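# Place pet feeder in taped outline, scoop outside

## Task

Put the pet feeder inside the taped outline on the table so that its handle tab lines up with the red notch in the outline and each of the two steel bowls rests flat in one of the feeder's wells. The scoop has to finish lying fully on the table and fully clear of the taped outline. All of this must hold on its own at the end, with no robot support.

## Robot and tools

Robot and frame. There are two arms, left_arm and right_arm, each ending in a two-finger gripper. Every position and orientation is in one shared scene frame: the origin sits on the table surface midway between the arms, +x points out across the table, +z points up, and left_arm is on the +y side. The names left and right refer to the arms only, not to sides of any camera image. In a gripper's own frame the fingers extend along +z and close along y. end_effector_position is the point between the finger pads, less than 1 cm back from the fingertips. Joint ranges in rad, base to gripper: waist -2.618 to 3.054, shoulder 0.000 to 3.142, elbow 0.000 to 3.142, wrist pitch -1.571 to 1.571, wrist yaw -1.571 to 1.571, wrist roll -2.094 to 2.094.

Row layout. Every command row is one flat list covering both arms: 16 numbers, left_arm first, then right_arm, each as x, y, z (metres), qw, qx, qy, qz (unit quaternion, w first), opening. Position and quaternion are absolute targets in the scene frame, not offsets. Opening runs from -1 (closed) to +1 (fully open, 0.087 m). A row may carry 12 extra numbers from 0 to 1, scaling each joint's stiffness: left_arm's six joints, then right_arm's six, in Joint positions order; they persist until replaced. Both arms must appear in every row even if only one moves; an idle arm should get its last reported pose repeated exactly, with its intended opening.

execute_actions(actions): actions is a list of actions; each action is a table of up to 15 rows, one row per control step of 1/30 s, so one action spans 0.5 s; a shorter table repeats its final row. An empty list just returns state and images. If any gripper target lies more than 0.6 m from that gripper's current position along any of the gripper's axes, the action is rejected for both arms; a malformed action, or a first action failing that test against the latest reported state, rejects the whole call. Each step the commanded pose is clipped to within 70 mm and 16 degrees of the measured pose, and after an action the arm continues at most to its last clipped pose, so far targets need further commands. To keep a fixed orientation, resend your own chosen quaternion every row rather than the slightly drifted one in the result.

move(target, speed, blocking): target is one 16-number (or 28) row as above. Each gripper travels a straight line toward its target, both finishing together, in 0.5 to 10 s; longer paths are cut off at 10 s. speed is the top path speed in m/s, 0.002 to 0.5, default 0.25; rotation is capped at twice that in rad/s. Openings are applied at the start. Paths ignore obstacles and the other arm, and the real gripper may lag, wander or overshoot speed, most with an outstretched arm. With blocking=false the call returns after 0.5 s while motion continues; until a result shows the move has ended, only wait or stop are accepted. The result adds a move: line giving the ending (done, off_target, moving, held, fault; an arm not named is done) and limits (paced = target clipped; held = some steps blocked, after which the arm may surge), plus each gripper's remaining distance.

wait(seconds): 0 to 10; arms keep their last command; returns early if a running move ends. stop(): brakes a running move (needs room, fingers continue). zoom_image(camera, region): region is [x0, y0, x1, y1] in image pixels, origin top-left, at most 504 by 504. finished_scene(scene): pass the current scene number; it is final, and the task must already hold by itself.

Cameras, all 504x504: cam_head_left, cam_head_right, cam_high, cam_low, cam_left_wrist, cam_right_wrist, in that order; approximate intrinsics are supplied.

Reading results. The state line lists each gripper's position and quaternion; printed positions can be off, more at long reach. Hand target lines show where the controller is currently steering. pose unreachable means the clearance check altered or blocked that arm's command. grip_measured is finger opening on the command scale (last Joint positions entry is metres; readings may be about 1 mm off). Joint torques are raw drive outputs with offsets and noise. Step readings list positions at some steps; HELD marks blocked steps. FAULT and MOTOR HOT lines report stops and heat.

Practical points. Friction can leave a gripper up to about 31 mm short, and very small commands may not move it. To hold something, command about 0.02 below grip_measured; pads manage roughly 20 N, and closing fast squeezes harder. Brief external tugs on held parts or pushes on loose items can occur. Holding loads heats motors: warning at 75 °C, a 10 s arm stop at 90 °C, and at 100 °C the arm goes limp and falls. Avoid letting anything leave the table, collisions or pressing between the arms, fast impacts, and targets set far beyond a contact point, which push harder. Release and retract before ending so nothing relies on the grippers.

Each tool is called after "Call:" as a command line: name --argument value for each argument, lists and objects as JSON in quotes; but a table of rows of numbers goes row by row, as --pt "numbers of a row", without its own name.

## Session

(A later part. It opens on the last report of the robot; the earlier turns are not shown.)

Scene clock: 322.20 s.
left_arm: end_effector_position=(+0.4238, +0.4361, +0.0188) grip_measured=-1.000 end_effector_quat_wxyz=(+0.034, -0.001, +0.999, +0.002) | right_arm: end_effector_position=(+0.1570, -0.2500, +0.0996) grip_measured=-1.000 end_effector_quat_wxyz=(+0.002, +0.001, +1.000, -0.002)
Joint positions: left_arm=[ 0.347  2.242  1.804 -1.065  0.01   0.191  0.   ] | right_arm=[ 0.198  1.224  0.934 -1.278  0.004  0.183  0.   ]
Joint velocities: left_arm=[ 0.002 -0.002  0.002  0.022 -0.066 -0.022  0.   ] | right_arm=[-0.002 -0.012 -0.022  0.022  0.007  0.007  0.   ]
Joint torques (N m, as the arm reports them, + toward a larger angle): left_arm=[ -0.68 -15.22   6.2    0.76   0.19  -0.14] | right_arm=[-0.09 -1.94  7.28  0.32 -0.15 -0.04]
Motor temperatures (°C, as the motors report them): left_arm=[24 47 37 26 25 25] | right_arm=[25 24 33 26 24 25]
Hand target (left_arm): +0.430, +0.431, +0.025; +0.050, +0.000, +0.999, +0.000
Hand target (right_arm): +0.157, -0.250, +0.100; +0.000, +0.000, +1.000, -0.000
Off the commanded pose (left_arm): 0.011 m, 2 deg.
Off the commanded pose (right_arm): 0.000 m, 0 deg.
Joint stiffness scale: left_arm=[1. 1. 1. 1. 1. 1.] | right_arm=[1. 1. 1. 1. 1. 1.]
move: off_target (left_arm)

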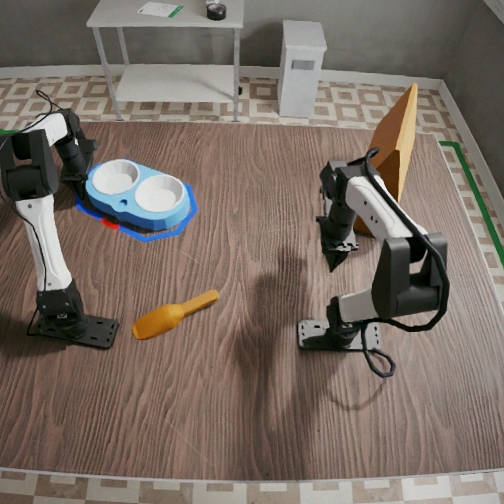

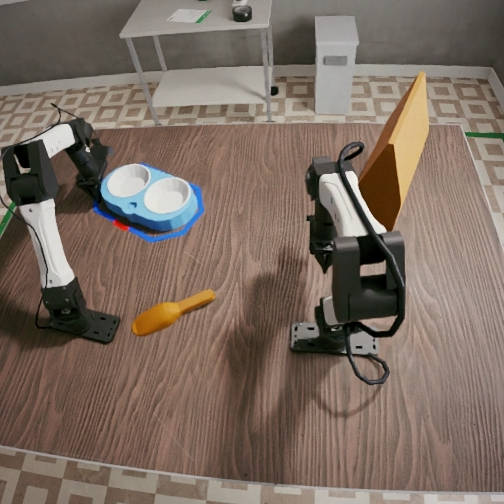

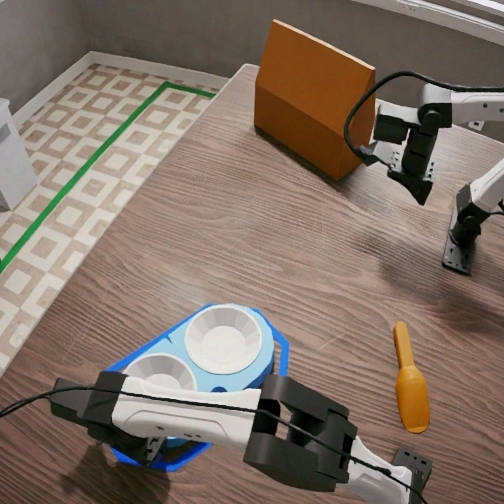

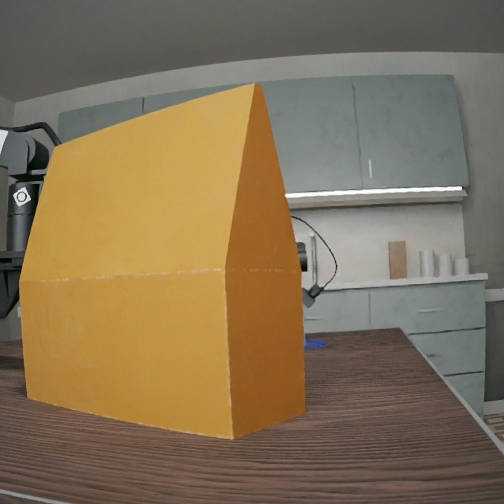

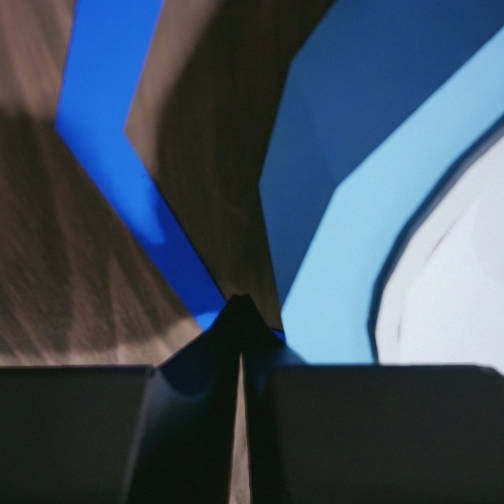

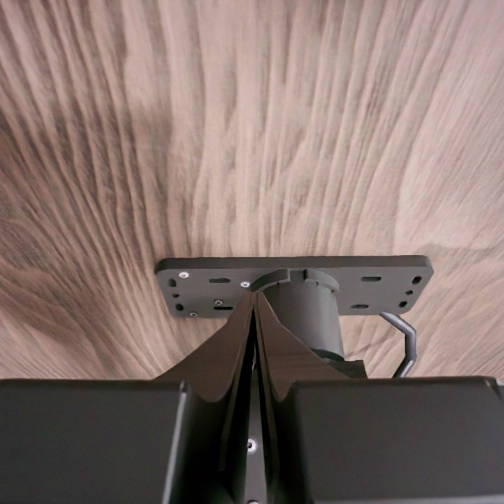

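Call:
move --target '[0.41,0.455,0.12,0.05,0,0.998,0,-1,0.1573,-0.25,0.10,0,0,1,0,-1]'

Call:
move --target '[0.41,0.075,0.12,0.07,0,0.997,-0.03,-1,0.1573,-0.25,0.10,0,0,1,0,-1]' --speed 0.35

Call:
move --target '[0.41,0.075,0.02,0.07,0,0.997,-0.03,-1,0.1573,-0.25,0.10,0,0,1,0,-1]' --speed 0.15

Call:
zoom_image --camera "cam_high" --region '[70,280,310,490]'

Scene clock: 340.53 s.
left_arm: end_effector_position=(+0.4095, +0.4534, +0.1167) grip_measured=-1.000 end_effector_quat_wxyz=(+0.050, -0.002, +0.999, +0.003) | right_arm: end_effector_position=(+0.1570, -0.2500, +0.0996) grip_measured=-1.000 end_effector_quat_wxyz=(+0.002, +0.001, +1.000, -0.002)
Joint positions: left_arm=[ 0.395  2.145  2.04  -1.366  0.017  0.237  0.   ] | right_arm=[ 0.198  1.224  0.934 -1.278  0.004  0.183  0.   ]
Joint velocities: left_arm=[-0.017  0.022  0.012 -0.007  0.022 -0.037  0.   ] | right_arm=[-0.002 -0.012 -0.012 -0.037 -0.11  -0.037  0.   ]
Joint torques (N m, as the arm reports them, + toward a larger angle): left_arm=[  0.74 -12.9    7.4    0.47   0.19   0.03] | right_arm=[-0.44 -2.12  7.16  0.28 -0.18 -0.06]
Motor temperatures (°C, as the motors report them): left_arm=[24 53 37 26 25 25] | right_arm=[25 24 33 26 24 25]
Hand target (left_arm): +0.410, +0.455, +0.120; +0.050, -0.000, +0.999, -0.000
Hand target (right_arm): +0.157, -0.250, +0.100; +0.000, +0.000, +1.000, -0.000
Off the commanded pose (left_arm): 0.004 m, 0 deg.
Off the commanded pose (right_arm): 0.000 m, 0 deg.
Joint stiffness scale: left_arm=[1. 1. 1. 1. 1. 1.] | right_arm=[1. 1. 1. 1. 1. 1.]
move: done

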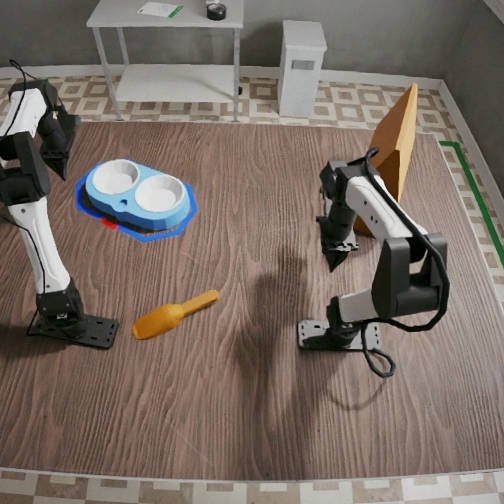

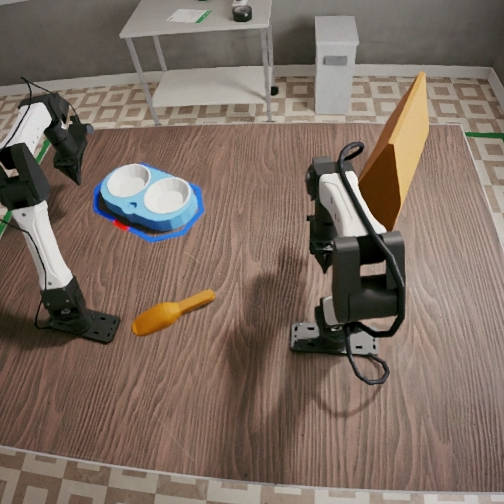

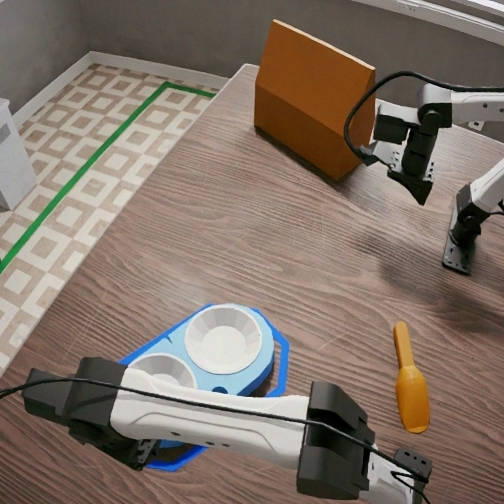

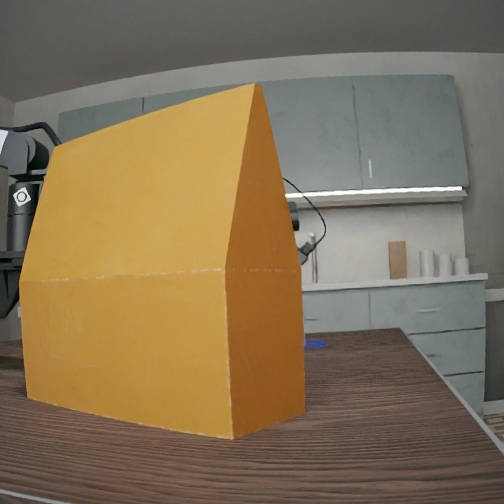

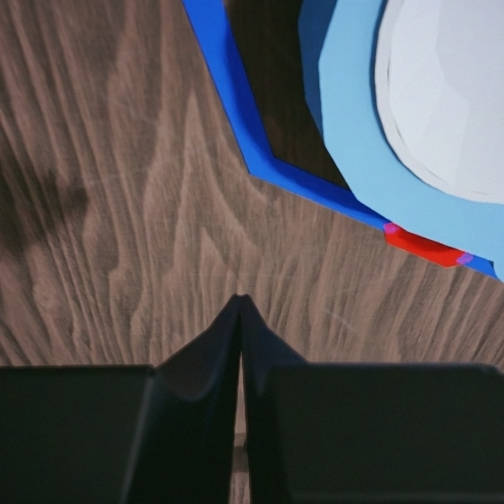

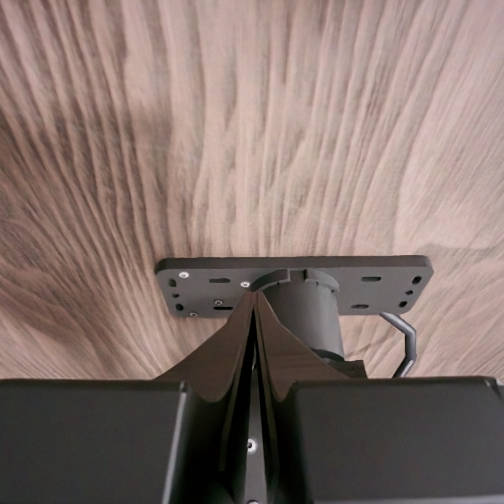

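Scene clock: 342.47 s.
left_arm: end_effector_position=(+0.4140, +0.0740, +0.1239) grip_measured=-1.000 end_effector_quat_wxyz=(+0.091, +0.008, +0.995, -0.046) | right_arm: end_effector_position=(+0.1570, -0.2500, +0.0996) grip_measured=-1.000 end_effector_quat_wxyz=(+0.002, +0.001, +1.000, -0.002)
Joint positions: left_arm=[-0.427  2.511  2.708 -1.564 -0.022 -0.564  0.   ] | right_arm=[ 0.198  1.224  0.934 -1.278  0.004  0.183  0.   ]
Joint velocities: left_arm=[-0.012 -0.007  0.002 -0.037 -0.007  0.022  0.   ] | right_arm=[ 0.002  0.002 -0.007  0.007  0.081 -0.007  0.   ]
Joint torques (N m, as the arm reports them, + toward a larger angle): left_arm=[  1.02 -13.9    7.27   0.69  -0.01  -0.15] | right_arm=[-0.32 -1.99  7.14  0.32 -0.09 -0.08]
Motor temperatures (°C, as the motors report them): left_arm=[24 53 37 26 25 25] | right_arm=[25 24 33 26 24 25]
Hand target (left_arm): +0.416, +0.078, +0.120; +0.088, -0.001, +0.995, -0.039
Hand target (right_arm): +0.157, -0.250, +0.100; +0.000, +0.000, +1.000, -0.000
Off the commanded pose (left_arm): 0.006 m, 3 deg.
Off the commanded pose (right_arm): 0.000 m, 0 deg.
Joint stiffness scale: left_arm=[1. 1. 1. 1. 1. 1.] | right_arm=[1. 1. 1. 1. 1. 1.]
joint sent to its limit (left arm) — the command would take joint 4 (wrist pitch) past its lower limit, so that joint was sent only as far as its limit.
move: off_target (left_arm)

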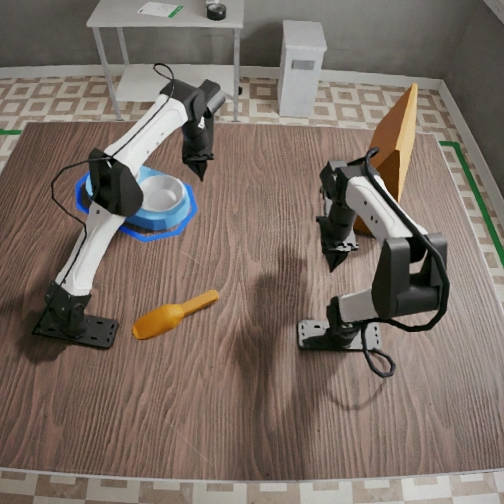

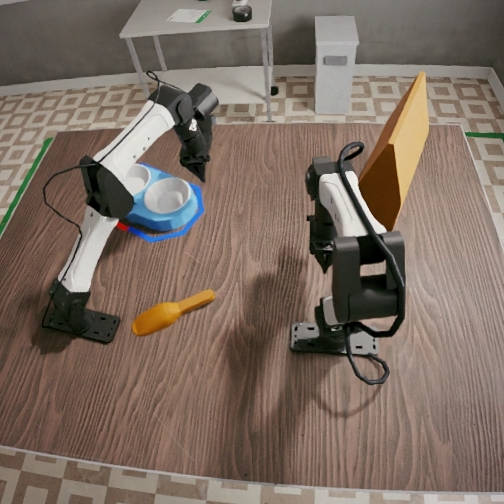

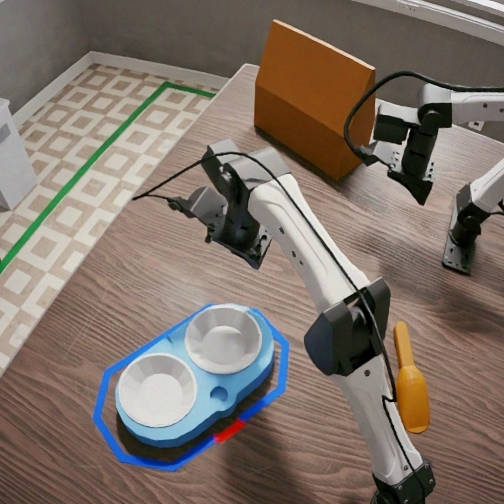

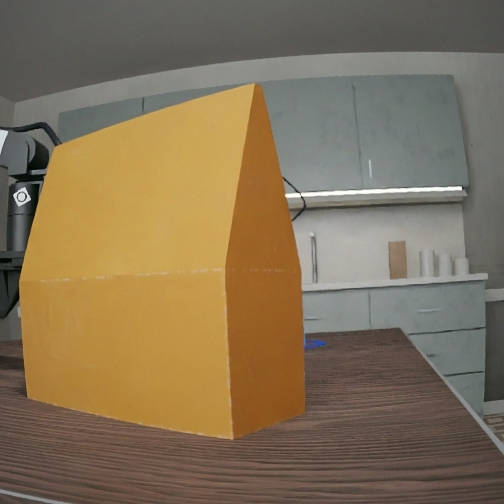

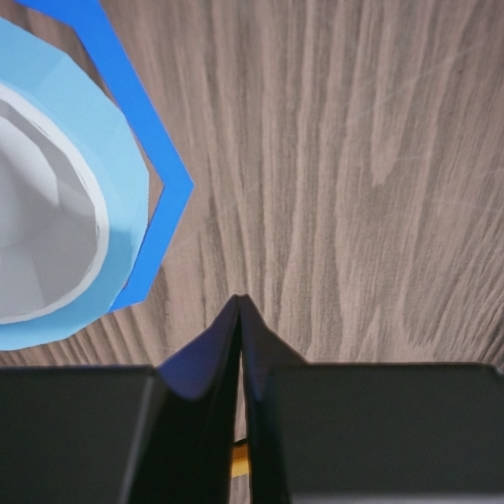

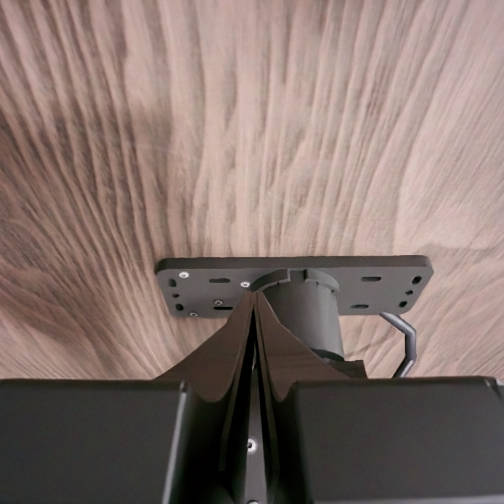

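Scene clock: 343.83 s.
left_arm: end_effector_position=(+0.4101, +0.0761, +0.0161) grip_measured=-1.000 end_effector_quat_wxyz=(+0.061, +0.003, +0.998, -0.027) | right_arm: end_effector_position=(+0.1570, -0.2500, +0.0996) grip_measured=-1.000 end_effector_quat_wxyz=(+0.002, +0.001, +1.000, -0.002)
Joint positions: left_arm=[-0.427  2.45   2.157 -1.146 -0.022 -0.575  0.   ] | right_arm=[ 0.198  1.224  0.934 -1.278  0.004  0.183  0.   ]
Joint velocities: left_arm=[ 0.002  0.002 -0.022  0.022 -0.037 -0.125  0.   ] | right_arm=[-0.012  0.012  0.007  0.037 -0.037 -0.037  0.   ]
Joint torques (N m, as the arm reports them, + toward a larger angle): left_arm=[  0.09 -17.87   4.06   0.94   0.03  -0.16] | right_arm=[-0.15 -1.82  7.29  0.25 -0.12 -0.07]
Motor temperatures (°C, as the motors report them): left_arm=[24 53 37 26 25 25] | right_arm=[25 24 33 26 24 25]
Hand target (left_arm): +0.410, +0.075, +0.020; +0.070, +0.000, +0.997, -0.030
Hand target (right_arm): +0.157, -0.250, +0.100; +0.000, +0.000, +1.000, -0.000
Off the commanded pose (left_arm): 0.004 m, 1 deg.
Off the commanded pose (right_arm): 0.000 m, 0 deg.
Joint stiffness scale: left_arm=[1. 1. 1. 1. 1. 1.] | right_arm=[1. 1. 1. 1. 1. 1.]
move: done

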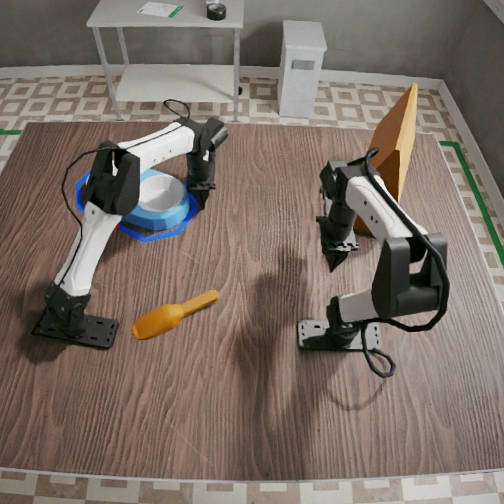

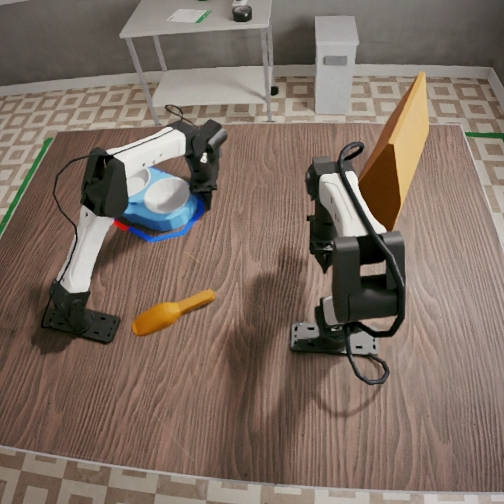

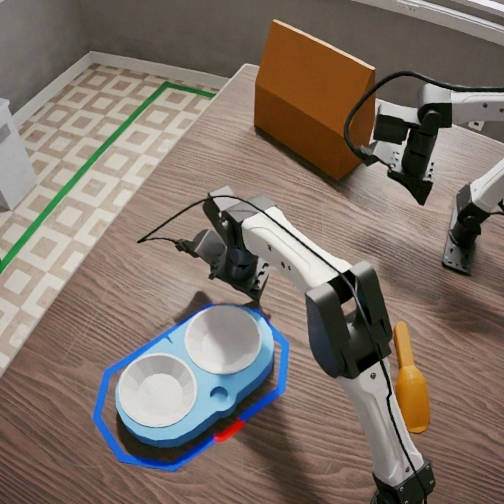

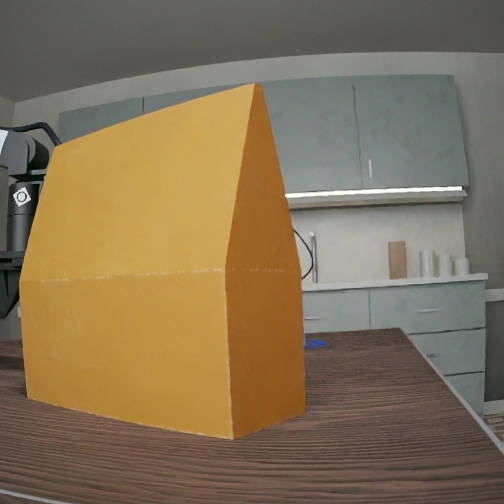

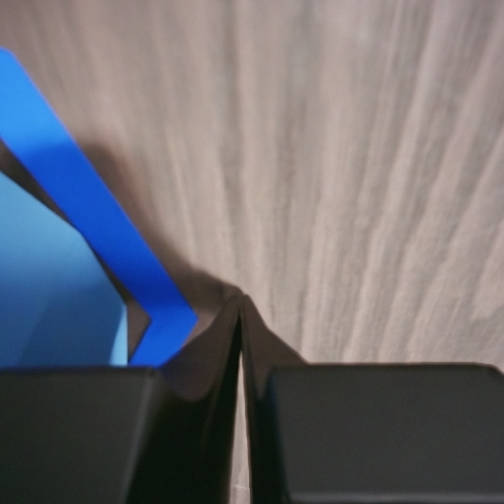

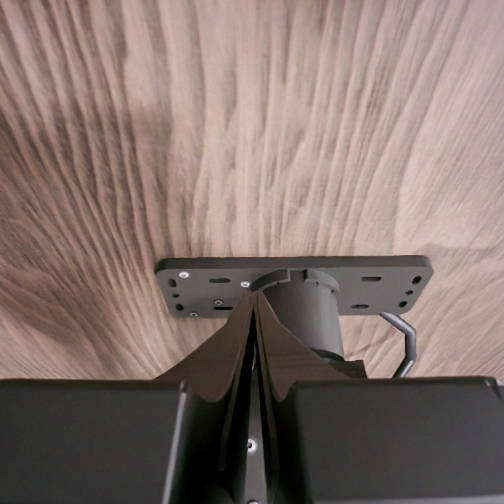

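Region (70, 280, 310, 490) of cam_high's 504x504 image, scaled by 2.100, with more detail than that image has; it fills the top 441 rows of this view, and the rest is white.

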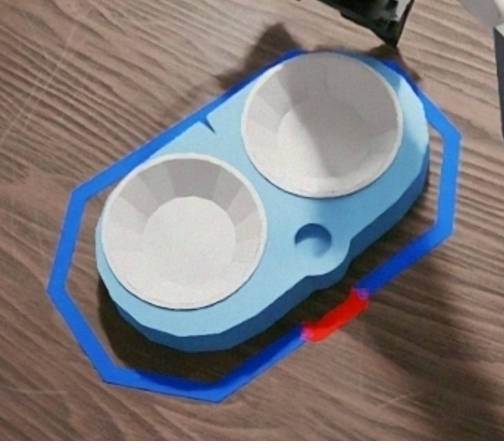

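Call:
move --target '[0.435,0.09,0.025,0.08,0,0.996,-0.03,-1,0.1573,-0.25,0.10,0,0,1,0,-1]' --speed 0.08

Call:
execute_actions --actions '[[[0.435,0.09,0.025,0.08,0,0.996,-0.03,-0.7,0.1573,-0.25,0.10,0,0,1,0,-1],[0.435,0.09,0.025,0.08,0,0.996,-0.03,-0.6,0.1573,-0.25,0.10,0,0,1,0,-1],[0.435,0.09,0.025,0.08,0,0.996,-0.03,-0.5,0.1573,-0.25,0.10,0,0,1,0,-1],[0.435,0.09,0.025,0.08,0,0.996,-0.03,-0.4,0.1573,-0.25,0.10,0,0,1,0,-1],[0.435,0.09,0.025,0.08,0,0.996,-0.03,-0.33,0.1573,-0.25,0.10,0,0,1,0,-1],[0.435,0.09,0.025,0.08,0,0.996,-0.03,-0.26,0.1573,-0.25,0.10,0,0,1,0,-1],[0.435,0.09,0.025,0.08,0,0.996,-0.03,-0.19,0.1573,-0.25,0.10,0,0,1,0,-1],[0.435,0.09,0.025,0.08,0,0.996,-0.03,-0.12,0.1573,-0.25,0.10,0,0,1,0,-1],[0.435,0.09,0.025,0.08,0,0.996,-0.03,-0.06,0.1573,-0.25,0.10,0,0,1,0,-1],[0.435,0.09,0.025,0.08,0,0.996,-0.03,0,0.1573,-0.25,0.10,0,0,1,0,-1]]]'

Call:
zoom_image --camera "cam_high" --region '[70,280,310,490]'

Scene clock: 361.40 s.
left_arm: end_effector_position=(+0.4324, +0.0878, +0.0283) grip_measured=-1.000 end_effector_quat_wxyz=(+0.083, -0.003, +0.996, -0.036) | right_arm: end_effector_position=(+0.1570, -0.2500, +0.0996) grip_measured=-1.000 end_effector_quat_wxyz=(+0.002, +0.001, +1.000, -0.002)
Joint positions: left_arm=[-0.385  2.45   2.205 -1.146 -0.023 -0.543  0.   ] | right_arm=[ 0.198  1.224  0.934 -1.278  0.004  0.183  0.   ]
Joint velocities: left_arm=[ 0.002 -0.002  0.002  0.007  0.022 -0.051  0.   ] | right_arm=[ 0.007  0.002  0.017 -0.051 -0.037  0.022  0.   ]
Joint torques (N m, as the arm reports them, + toward a larger angle): left_arm=[  0.55 -14.15   7.9    0.65   0.07   0.  ] | right_arm=[-0.37 -1.72  7.17  0.33 -0.15 -0.08]
Motor temperatures (°C, as the motors report them): left_arm=[24 60 36 27 25 25] | right_arm=[25 24 34 26 24 25]
Hand target (left_arm): +0.435, +0.090, +0.025; +0.080, -0.000, +0.996, -0.031
Hand target (right_arm): +0.157, -0.250, +0.100; +0.000, +0.000, +1.000, -0.000
Off the commanded pose (left_arm): 0.005 m, 1 deg.
Off the commanded pose (right_arm): 0.000 m, 0 deg.
Joint stiffness scale: left_arm=[1. 1. 1. 1. 1. 1.] | right_arm=[1. 1. 1. 1. 1. 1.]
move: done

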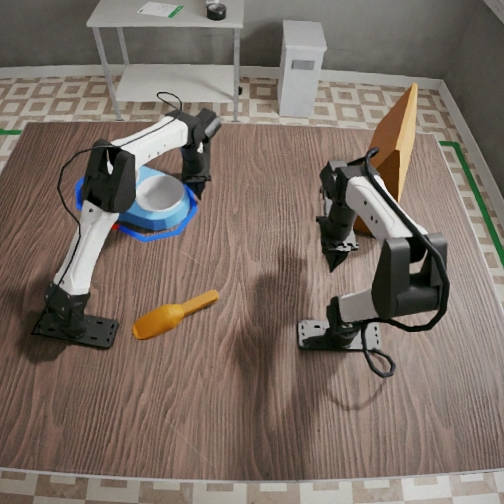

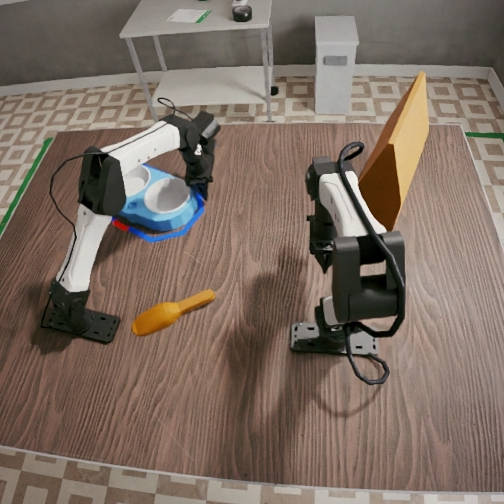

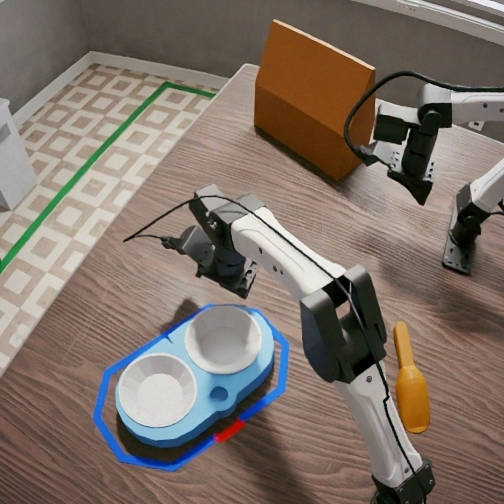

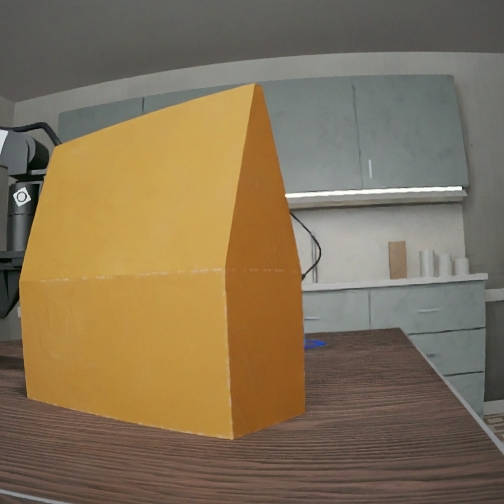

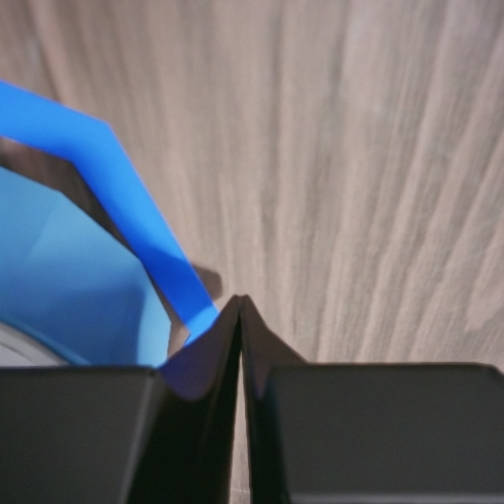

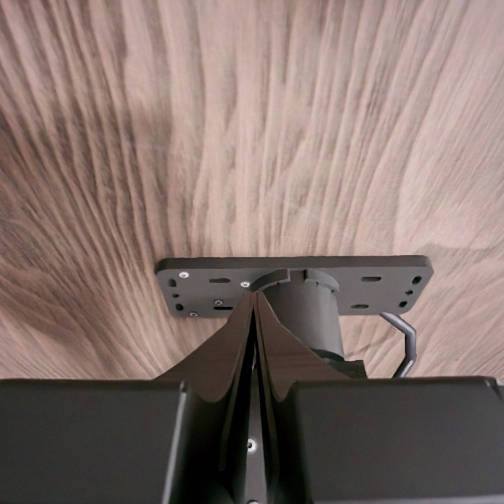

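Scene clock: 361.90 s.
left_arm: end_effector_position=(+0.4323, +0.0879, +0.0283) grip_measured=+0.000 end_effector_quat_wxyz=(+0.083, -0.002, +0.996, -0.036) | right_arm: end_effector_position=(+0.1570, -0.2500, +0.0996) grip_measured=-1.000 end_effector_quat_wxyz=(+0.002, +0.001, +1.000, -0.002)
Joint positions: left_arm=[-0.385  2.45   2.205 -1.146 -0.023 -0.541  0.044] | right_arm=[ 0.198  1.224  0.934 -1.278  0.004  0.183  0.   ]
Joint velocities: left_arm=[ 0.022 -0.012 -0.022  0.007  0.007  0.037  0.   ] | right_arm=[-0.007  0.012 -0.012  0.022 -0.007  0.066  0.   ]
Joint torques (N m, as the arm reports them, + toward a larger angle): left_arm=[  0.56 -13.98   8.3    0.67   0.03   0.  ] | right_arm=[-0.27 -1.68  7.27  0.42 -0.13 -0.14]
Motor temperatures (°C, as the motors report them): left_arm=[24 60 36 27 25 25] | right_arm=[25 24 34 26 24 25]
Hand target (left_arm): +0.435, +0.090, +0.025; +0.081, -0.000, +0.996, -0.030
Hand target (right_arm): +0.157, -0.250, +0.100; +0.000, +0.000, +1.000, -0.000
Off the commanded pose (left_arm): 0.005 m, 1 deg.
Off the commanded pose (right_arm): 0.000 m, 0 deg.
Joint stiffness scale: left_arm=[1. 1. 1. 1. 1. 1.] | right_arm=[1. 1. 1. 1. 1. 1.]
Step readings (end_effector_position):
0: left_arm (+0.4324, +0.0878, +0.0283) | right_arm (+0.1570, -0.2500, +0.0996)
1: left_arm (+0.4324, +0.0878, +0.0283) | right_arm (+0.1570, -0.2500, +0.0996)
2: left_arm (+0.4324, +0.0878, +0.0283) | right_arm (+0.1570, -0.2500, +0.0996)
4: left_arm (+0.4324, +0.0879, +0.0283) | right_arm (+0.1570, -0.2500, +0.0996)
8: left_arm (+0.4323, +0.0879, +0.0283) | right_arm (+0.1570, -0.2500, +0.0996)
15: end_effector_position above

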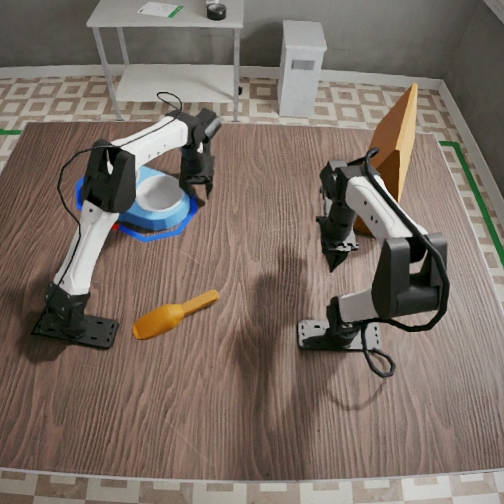

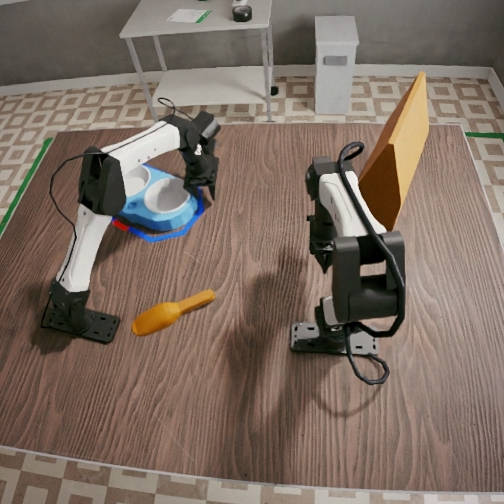

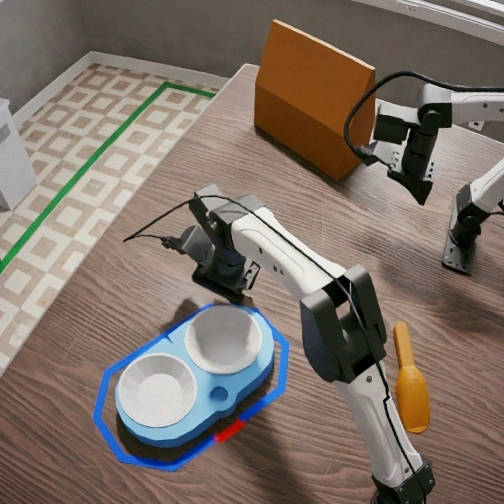

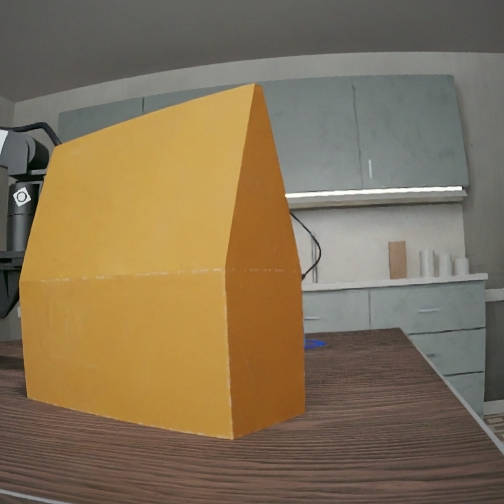

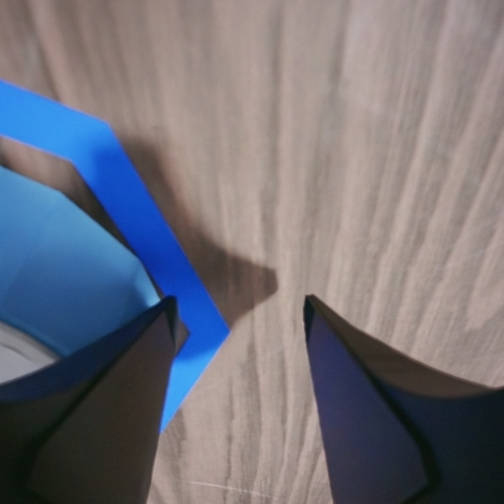

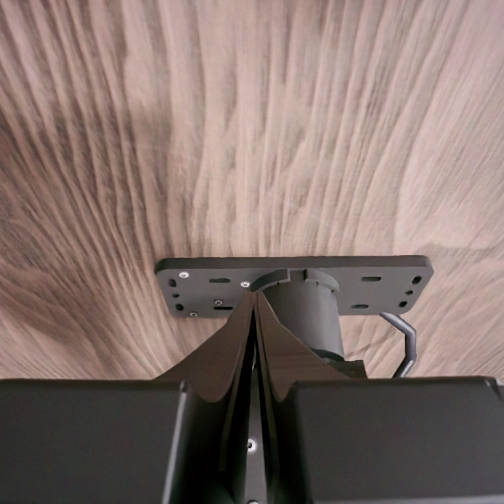

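Region (70, 280, 310, 490) of cam_high's 504x504 image, scaled by 2.100, with more detail than that image has; it fills the top 441 rows of this view, and the rest is white.

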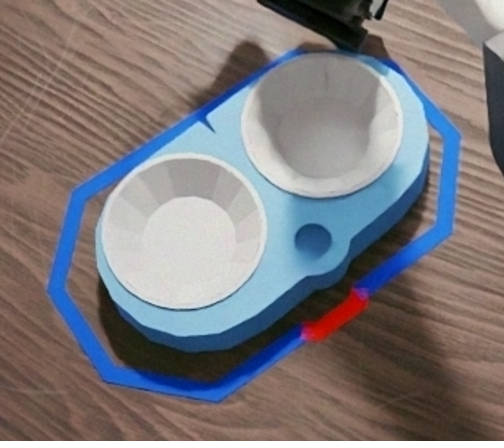

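Call:
execute_actions --actions '[[[0.435,0.09,0.025,0.08,0,0.996,-0.03,0.06,0.1573,-0.25,0.10,0,0,1,0,-1],[0.435,0.09,0.025,0.08,0,0.996,-0.03,0.12,0.1573,-0.25,0.10,0,0,1,0,-1],[0.435,0.09,0.025,0.08,0,0.996,-0.03,0.18,0.1573,-0.25,0.10,0,0,1,0,-1],[0.435,0.09,0.025,0.08,0,0.996,-0.03,0.24,0.1573,-0.25,0.10,0,0,1,0,-1],[0.435,0.09,0.025,0.08,0,0.996,-0.03,0.3,0.1573,-0.25,0.10,0,0,1,0,-1],[0.435,0.09,0.025,0.08,0,0.996,-0.03,0.36,0.1573,-0.25,0.10,0,0,1,0,-1],[0.435,0.09,0.025,0.08,0,0.996,-0.03,0.42,0.1573,-0.25,0.10,0,0,1,0,-1],[0.435,0.09,0.025,0.08,0,0.996,-0.03,0.48,0.1573,-0.25,0.10,0,0,1,0,-1],[0.435,0.09,0.025,0.08,0,0.996,-0.03,0.54,0.1573,-0.25,0.10,0,0,1,0,-1],[0.435,0.09,0.025,0.08,0,0.996,-0.03,0.6,0.1573,-0.25,0.10,0,0,1,0,-1]]]'

Call:
zoom_image --camera "cam_high" --region '[70,280,310,490]'

Scene clock: 380.63 s.
left_arm: end_effector_position=(+0.4317, +0.0871, +0.0284) grip_measured=+0.600 end_effector_quat_wxyz=(+0.081, -0.002, +0.996, -0.039) | right_arm: end_effector_position=(+0.1570, -0.2500, +0.0996) grip_measured=-1.000 end_effector_quat_wxyz=(+0.002, +0.001, +1.000, -0.002)
Joint positions: left_arm=[-0.385  2.45   2.205 -1.146 -0.018 -0.541  0.07 ] | right_arm=[ 0.198  1.224  0.934 -1.278  0.004  0.183  0.   ]
Joint velocities: left_arm=[-0.007  0.002  0.002 -0.037 -0.007 -0.051 -0.   ] | right_arm=[-0.017 -0.012 -0.002  0.007 -0.051 -0.051  0.   ]
Joint torques (N m, as the arm reports them, + toward a larger angle): left_arm=[  0.56 -14.04   8.11   0.64  -0.04   0.02] | right_arm=[-0.41 -1.69  7.29  0.3  -0.13 -0.1 ]
Motor temperatures (°C, as the motors report them): left_arm=[24 59 39 26 25 25] | right_arm=[25 24 34 26 24 25]
Hand target (left_arm): +0.435, +0.090, +0.025; +0.081, -0.000, +0.996, -0.030
Hand target (right_arm): +0.157, -0.250, +0.100; +0.000, +0.000, +1.000, -0.000
Off the commanded pose (left_arm): 0.006 m, 1 deg.
Off the commanded pose (right_arm): 0.000 m, 0 deg.
Joint stiffness scale: left_arm=[1. 1. 1. 1. 1. 1.] | right_arm=[1. 1. 1. 1. 1. 1.]
Step readings (end_effector_position):
0: left_arm (+0.4323, +0.0879, +0.0283) | right_arm (+0.1570, -0.2500, +0.0996)
1: left_arm (+0.4322, +0.0878, +0.0283) | right_arm (+0.1570, -0.2500, +0.0996)
2: left_arm (+0.4321, +0.0877, +0.0284) | right_arm (+0.1570, -0.2500, +0.0996)
4: left_arm (+0.4320, +0.0875, +0.0284) | right_arm (+0.1570, -0.2500, +0.0996)
8: left_arm (+0.4318, +0.0872, +0.0284) | right_arm (+0.1570, -0.2500, +0.0996)
15: end_effector_position above

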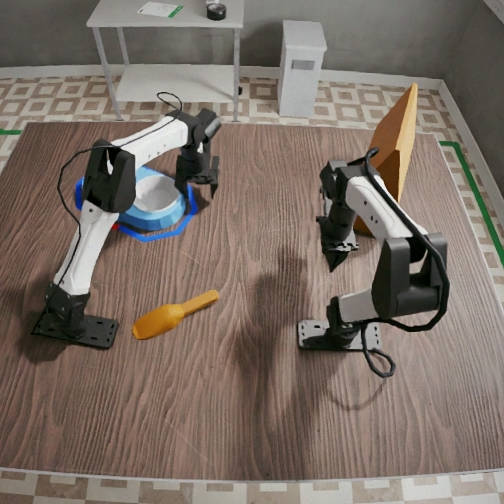

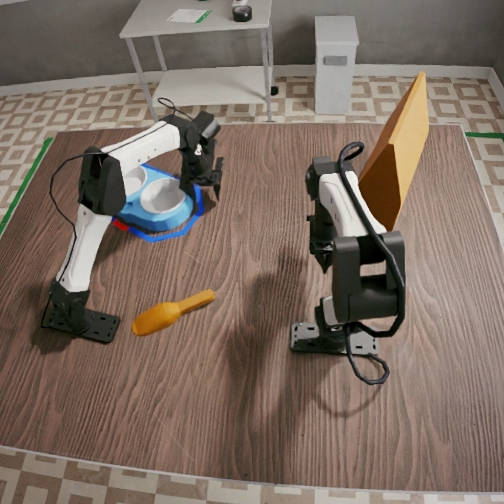

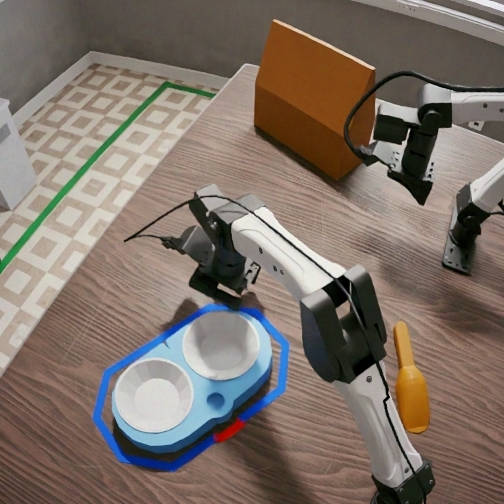

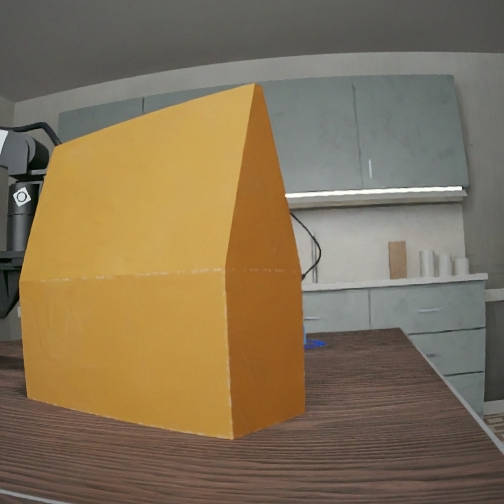

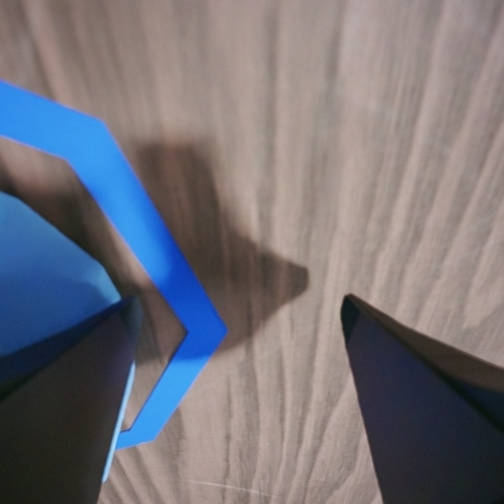

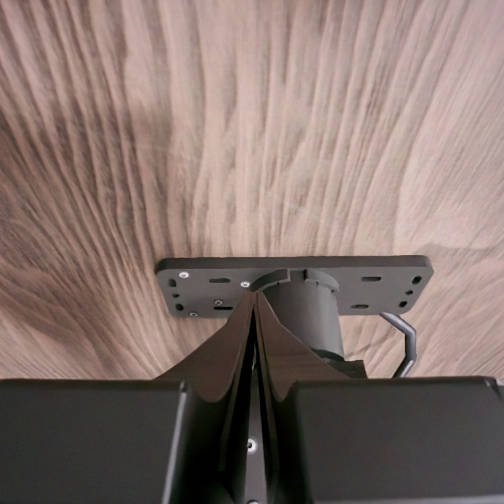

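Region (70, 280, 310, 490) of cam_high's 504x504 image, scaled by 2.100, with more detail than that image has; it fills the top 441 rows of this view, and the rest is white.

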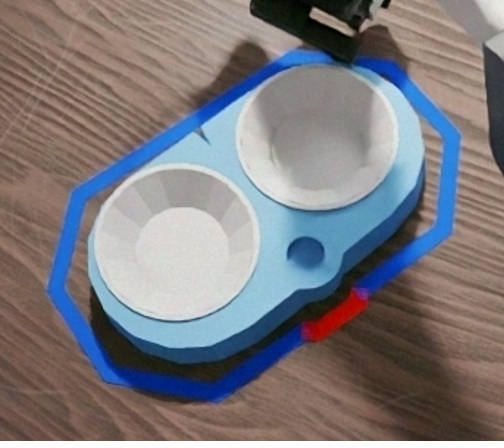

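Well centred. Retreat.

Call:
move --target '[0.36,0.05,0.10,0.08,0,0.996,-0.03,-1,0.1573,-0.25,0.10,0,0,1,0,-1]' --speed 0.25

Call:
zoom_image --camera "cam_high" --region '[70,280,310,490]'

Scene clock: 387.20 s.
left_arm: end_effector_position=(+0.3586, +0.0459, +0.0947) grip_measured=-1.000 end_effector_quat_wxyz=(+0.077, +0.008, +0.996, -0.032) | right_arm: end_effector_position=(+0.1570, -0.2500, +0.0996) grip_measured=-1.000 end_effector_quat_wxyz=(+0.002, +0.001, +1.000, -0.002)
Joint positions: left_arm=[-0.549  2.293  2.195 -1.312 -0.049 -0.683  0.   ] | right_arm=[ 0.198  1.224  0.934 -1.278  0.004  0.183  0.   ]
Joint velocities: left_arm=[-0.017 -0.002  0.007 -0.081 -0.037  0.007  0.   ] | right_arm=[-0.002 -0.012  0.007  0.037 -0.037  0.051  0.   ]
Joint torques (N m, as the arm reports them, + toward a larger angle): left_arm=[  0.94 -15.04   7.02   0.58  -0.03  -0.13] | right_arm=[-0.51 -1.8   7.25  0.33 -0.11 -0.11]
Motor temperatures (°C, as the motors report them): left_arm=[24 59 39 26 25 25] | right_arm=[25 24 34 26 24 25]
Hand target (left_arm): +0.361, +0.049, +0.100; +0.080, +0.000, +0.996, -0.029
Hand target (right_arm): +0.157, -0.250, +0.100; +0.000, +0.000, +1.000, -0.000
Off the commanded pose (left_arm): 0.007 m, 1 deg.
Off the commanded pose (right_arm): 0.000 m, 0 deg.
Joint stiffness scale: left_arm=[1. 1. 1. 1. 1. 1.] | right_arm=[1. 1. 1. 1. 1. 1.]
move: done

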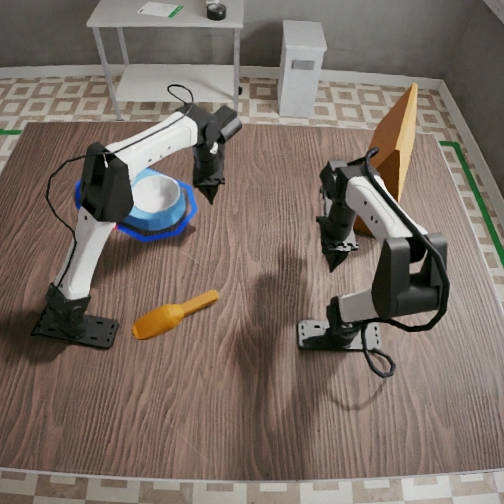

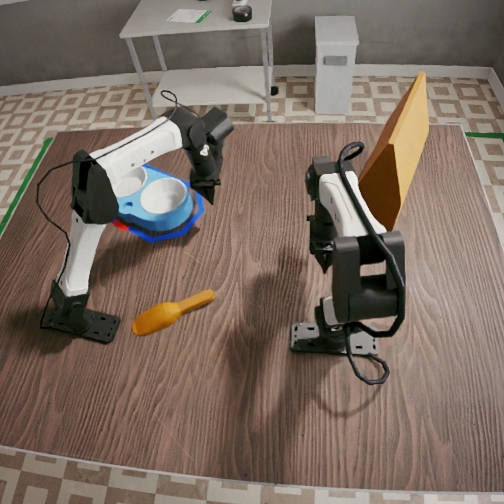

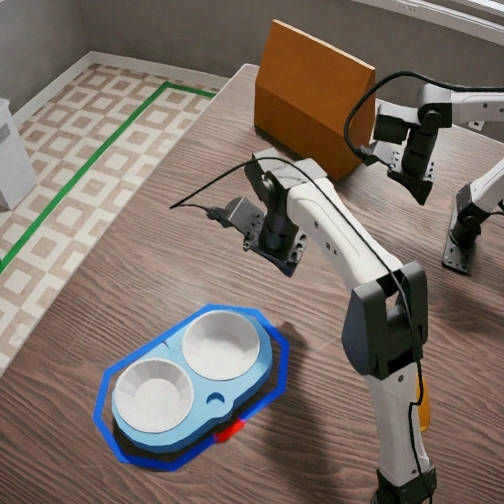

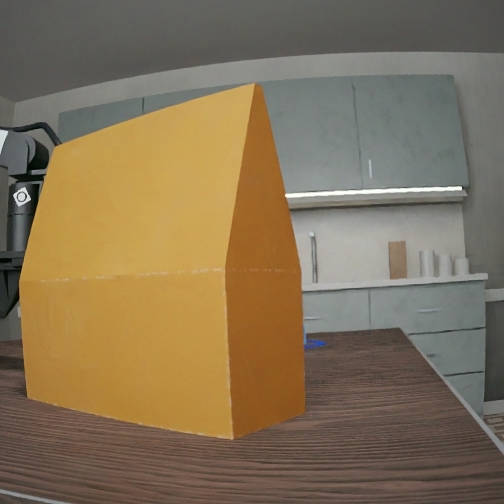

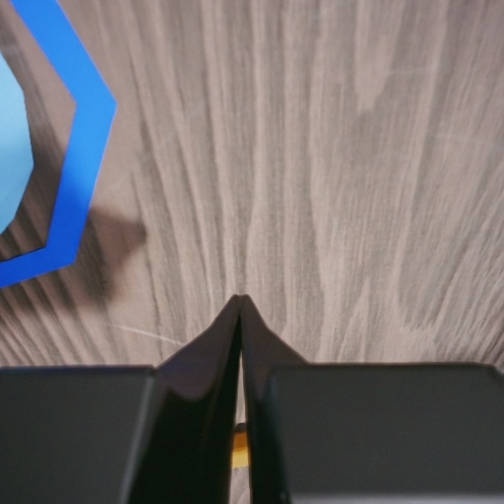

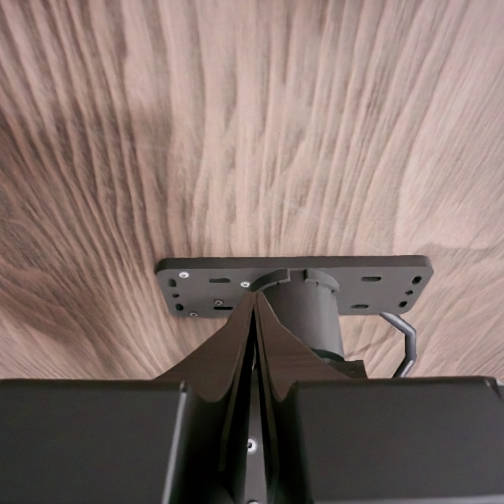

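Region (70, 280, 310, 490) of cam_high's 504x504 image, scaled by 2.100, with more detail than that image has; it fills the top 441 rows of this view, and the rest is white.

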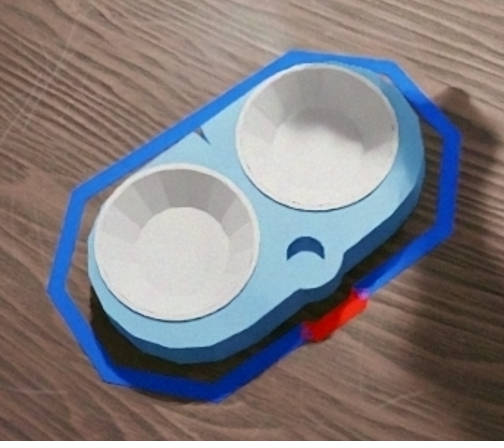

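Call:
finished_scene --scene 1

The scene is finished: the task was done.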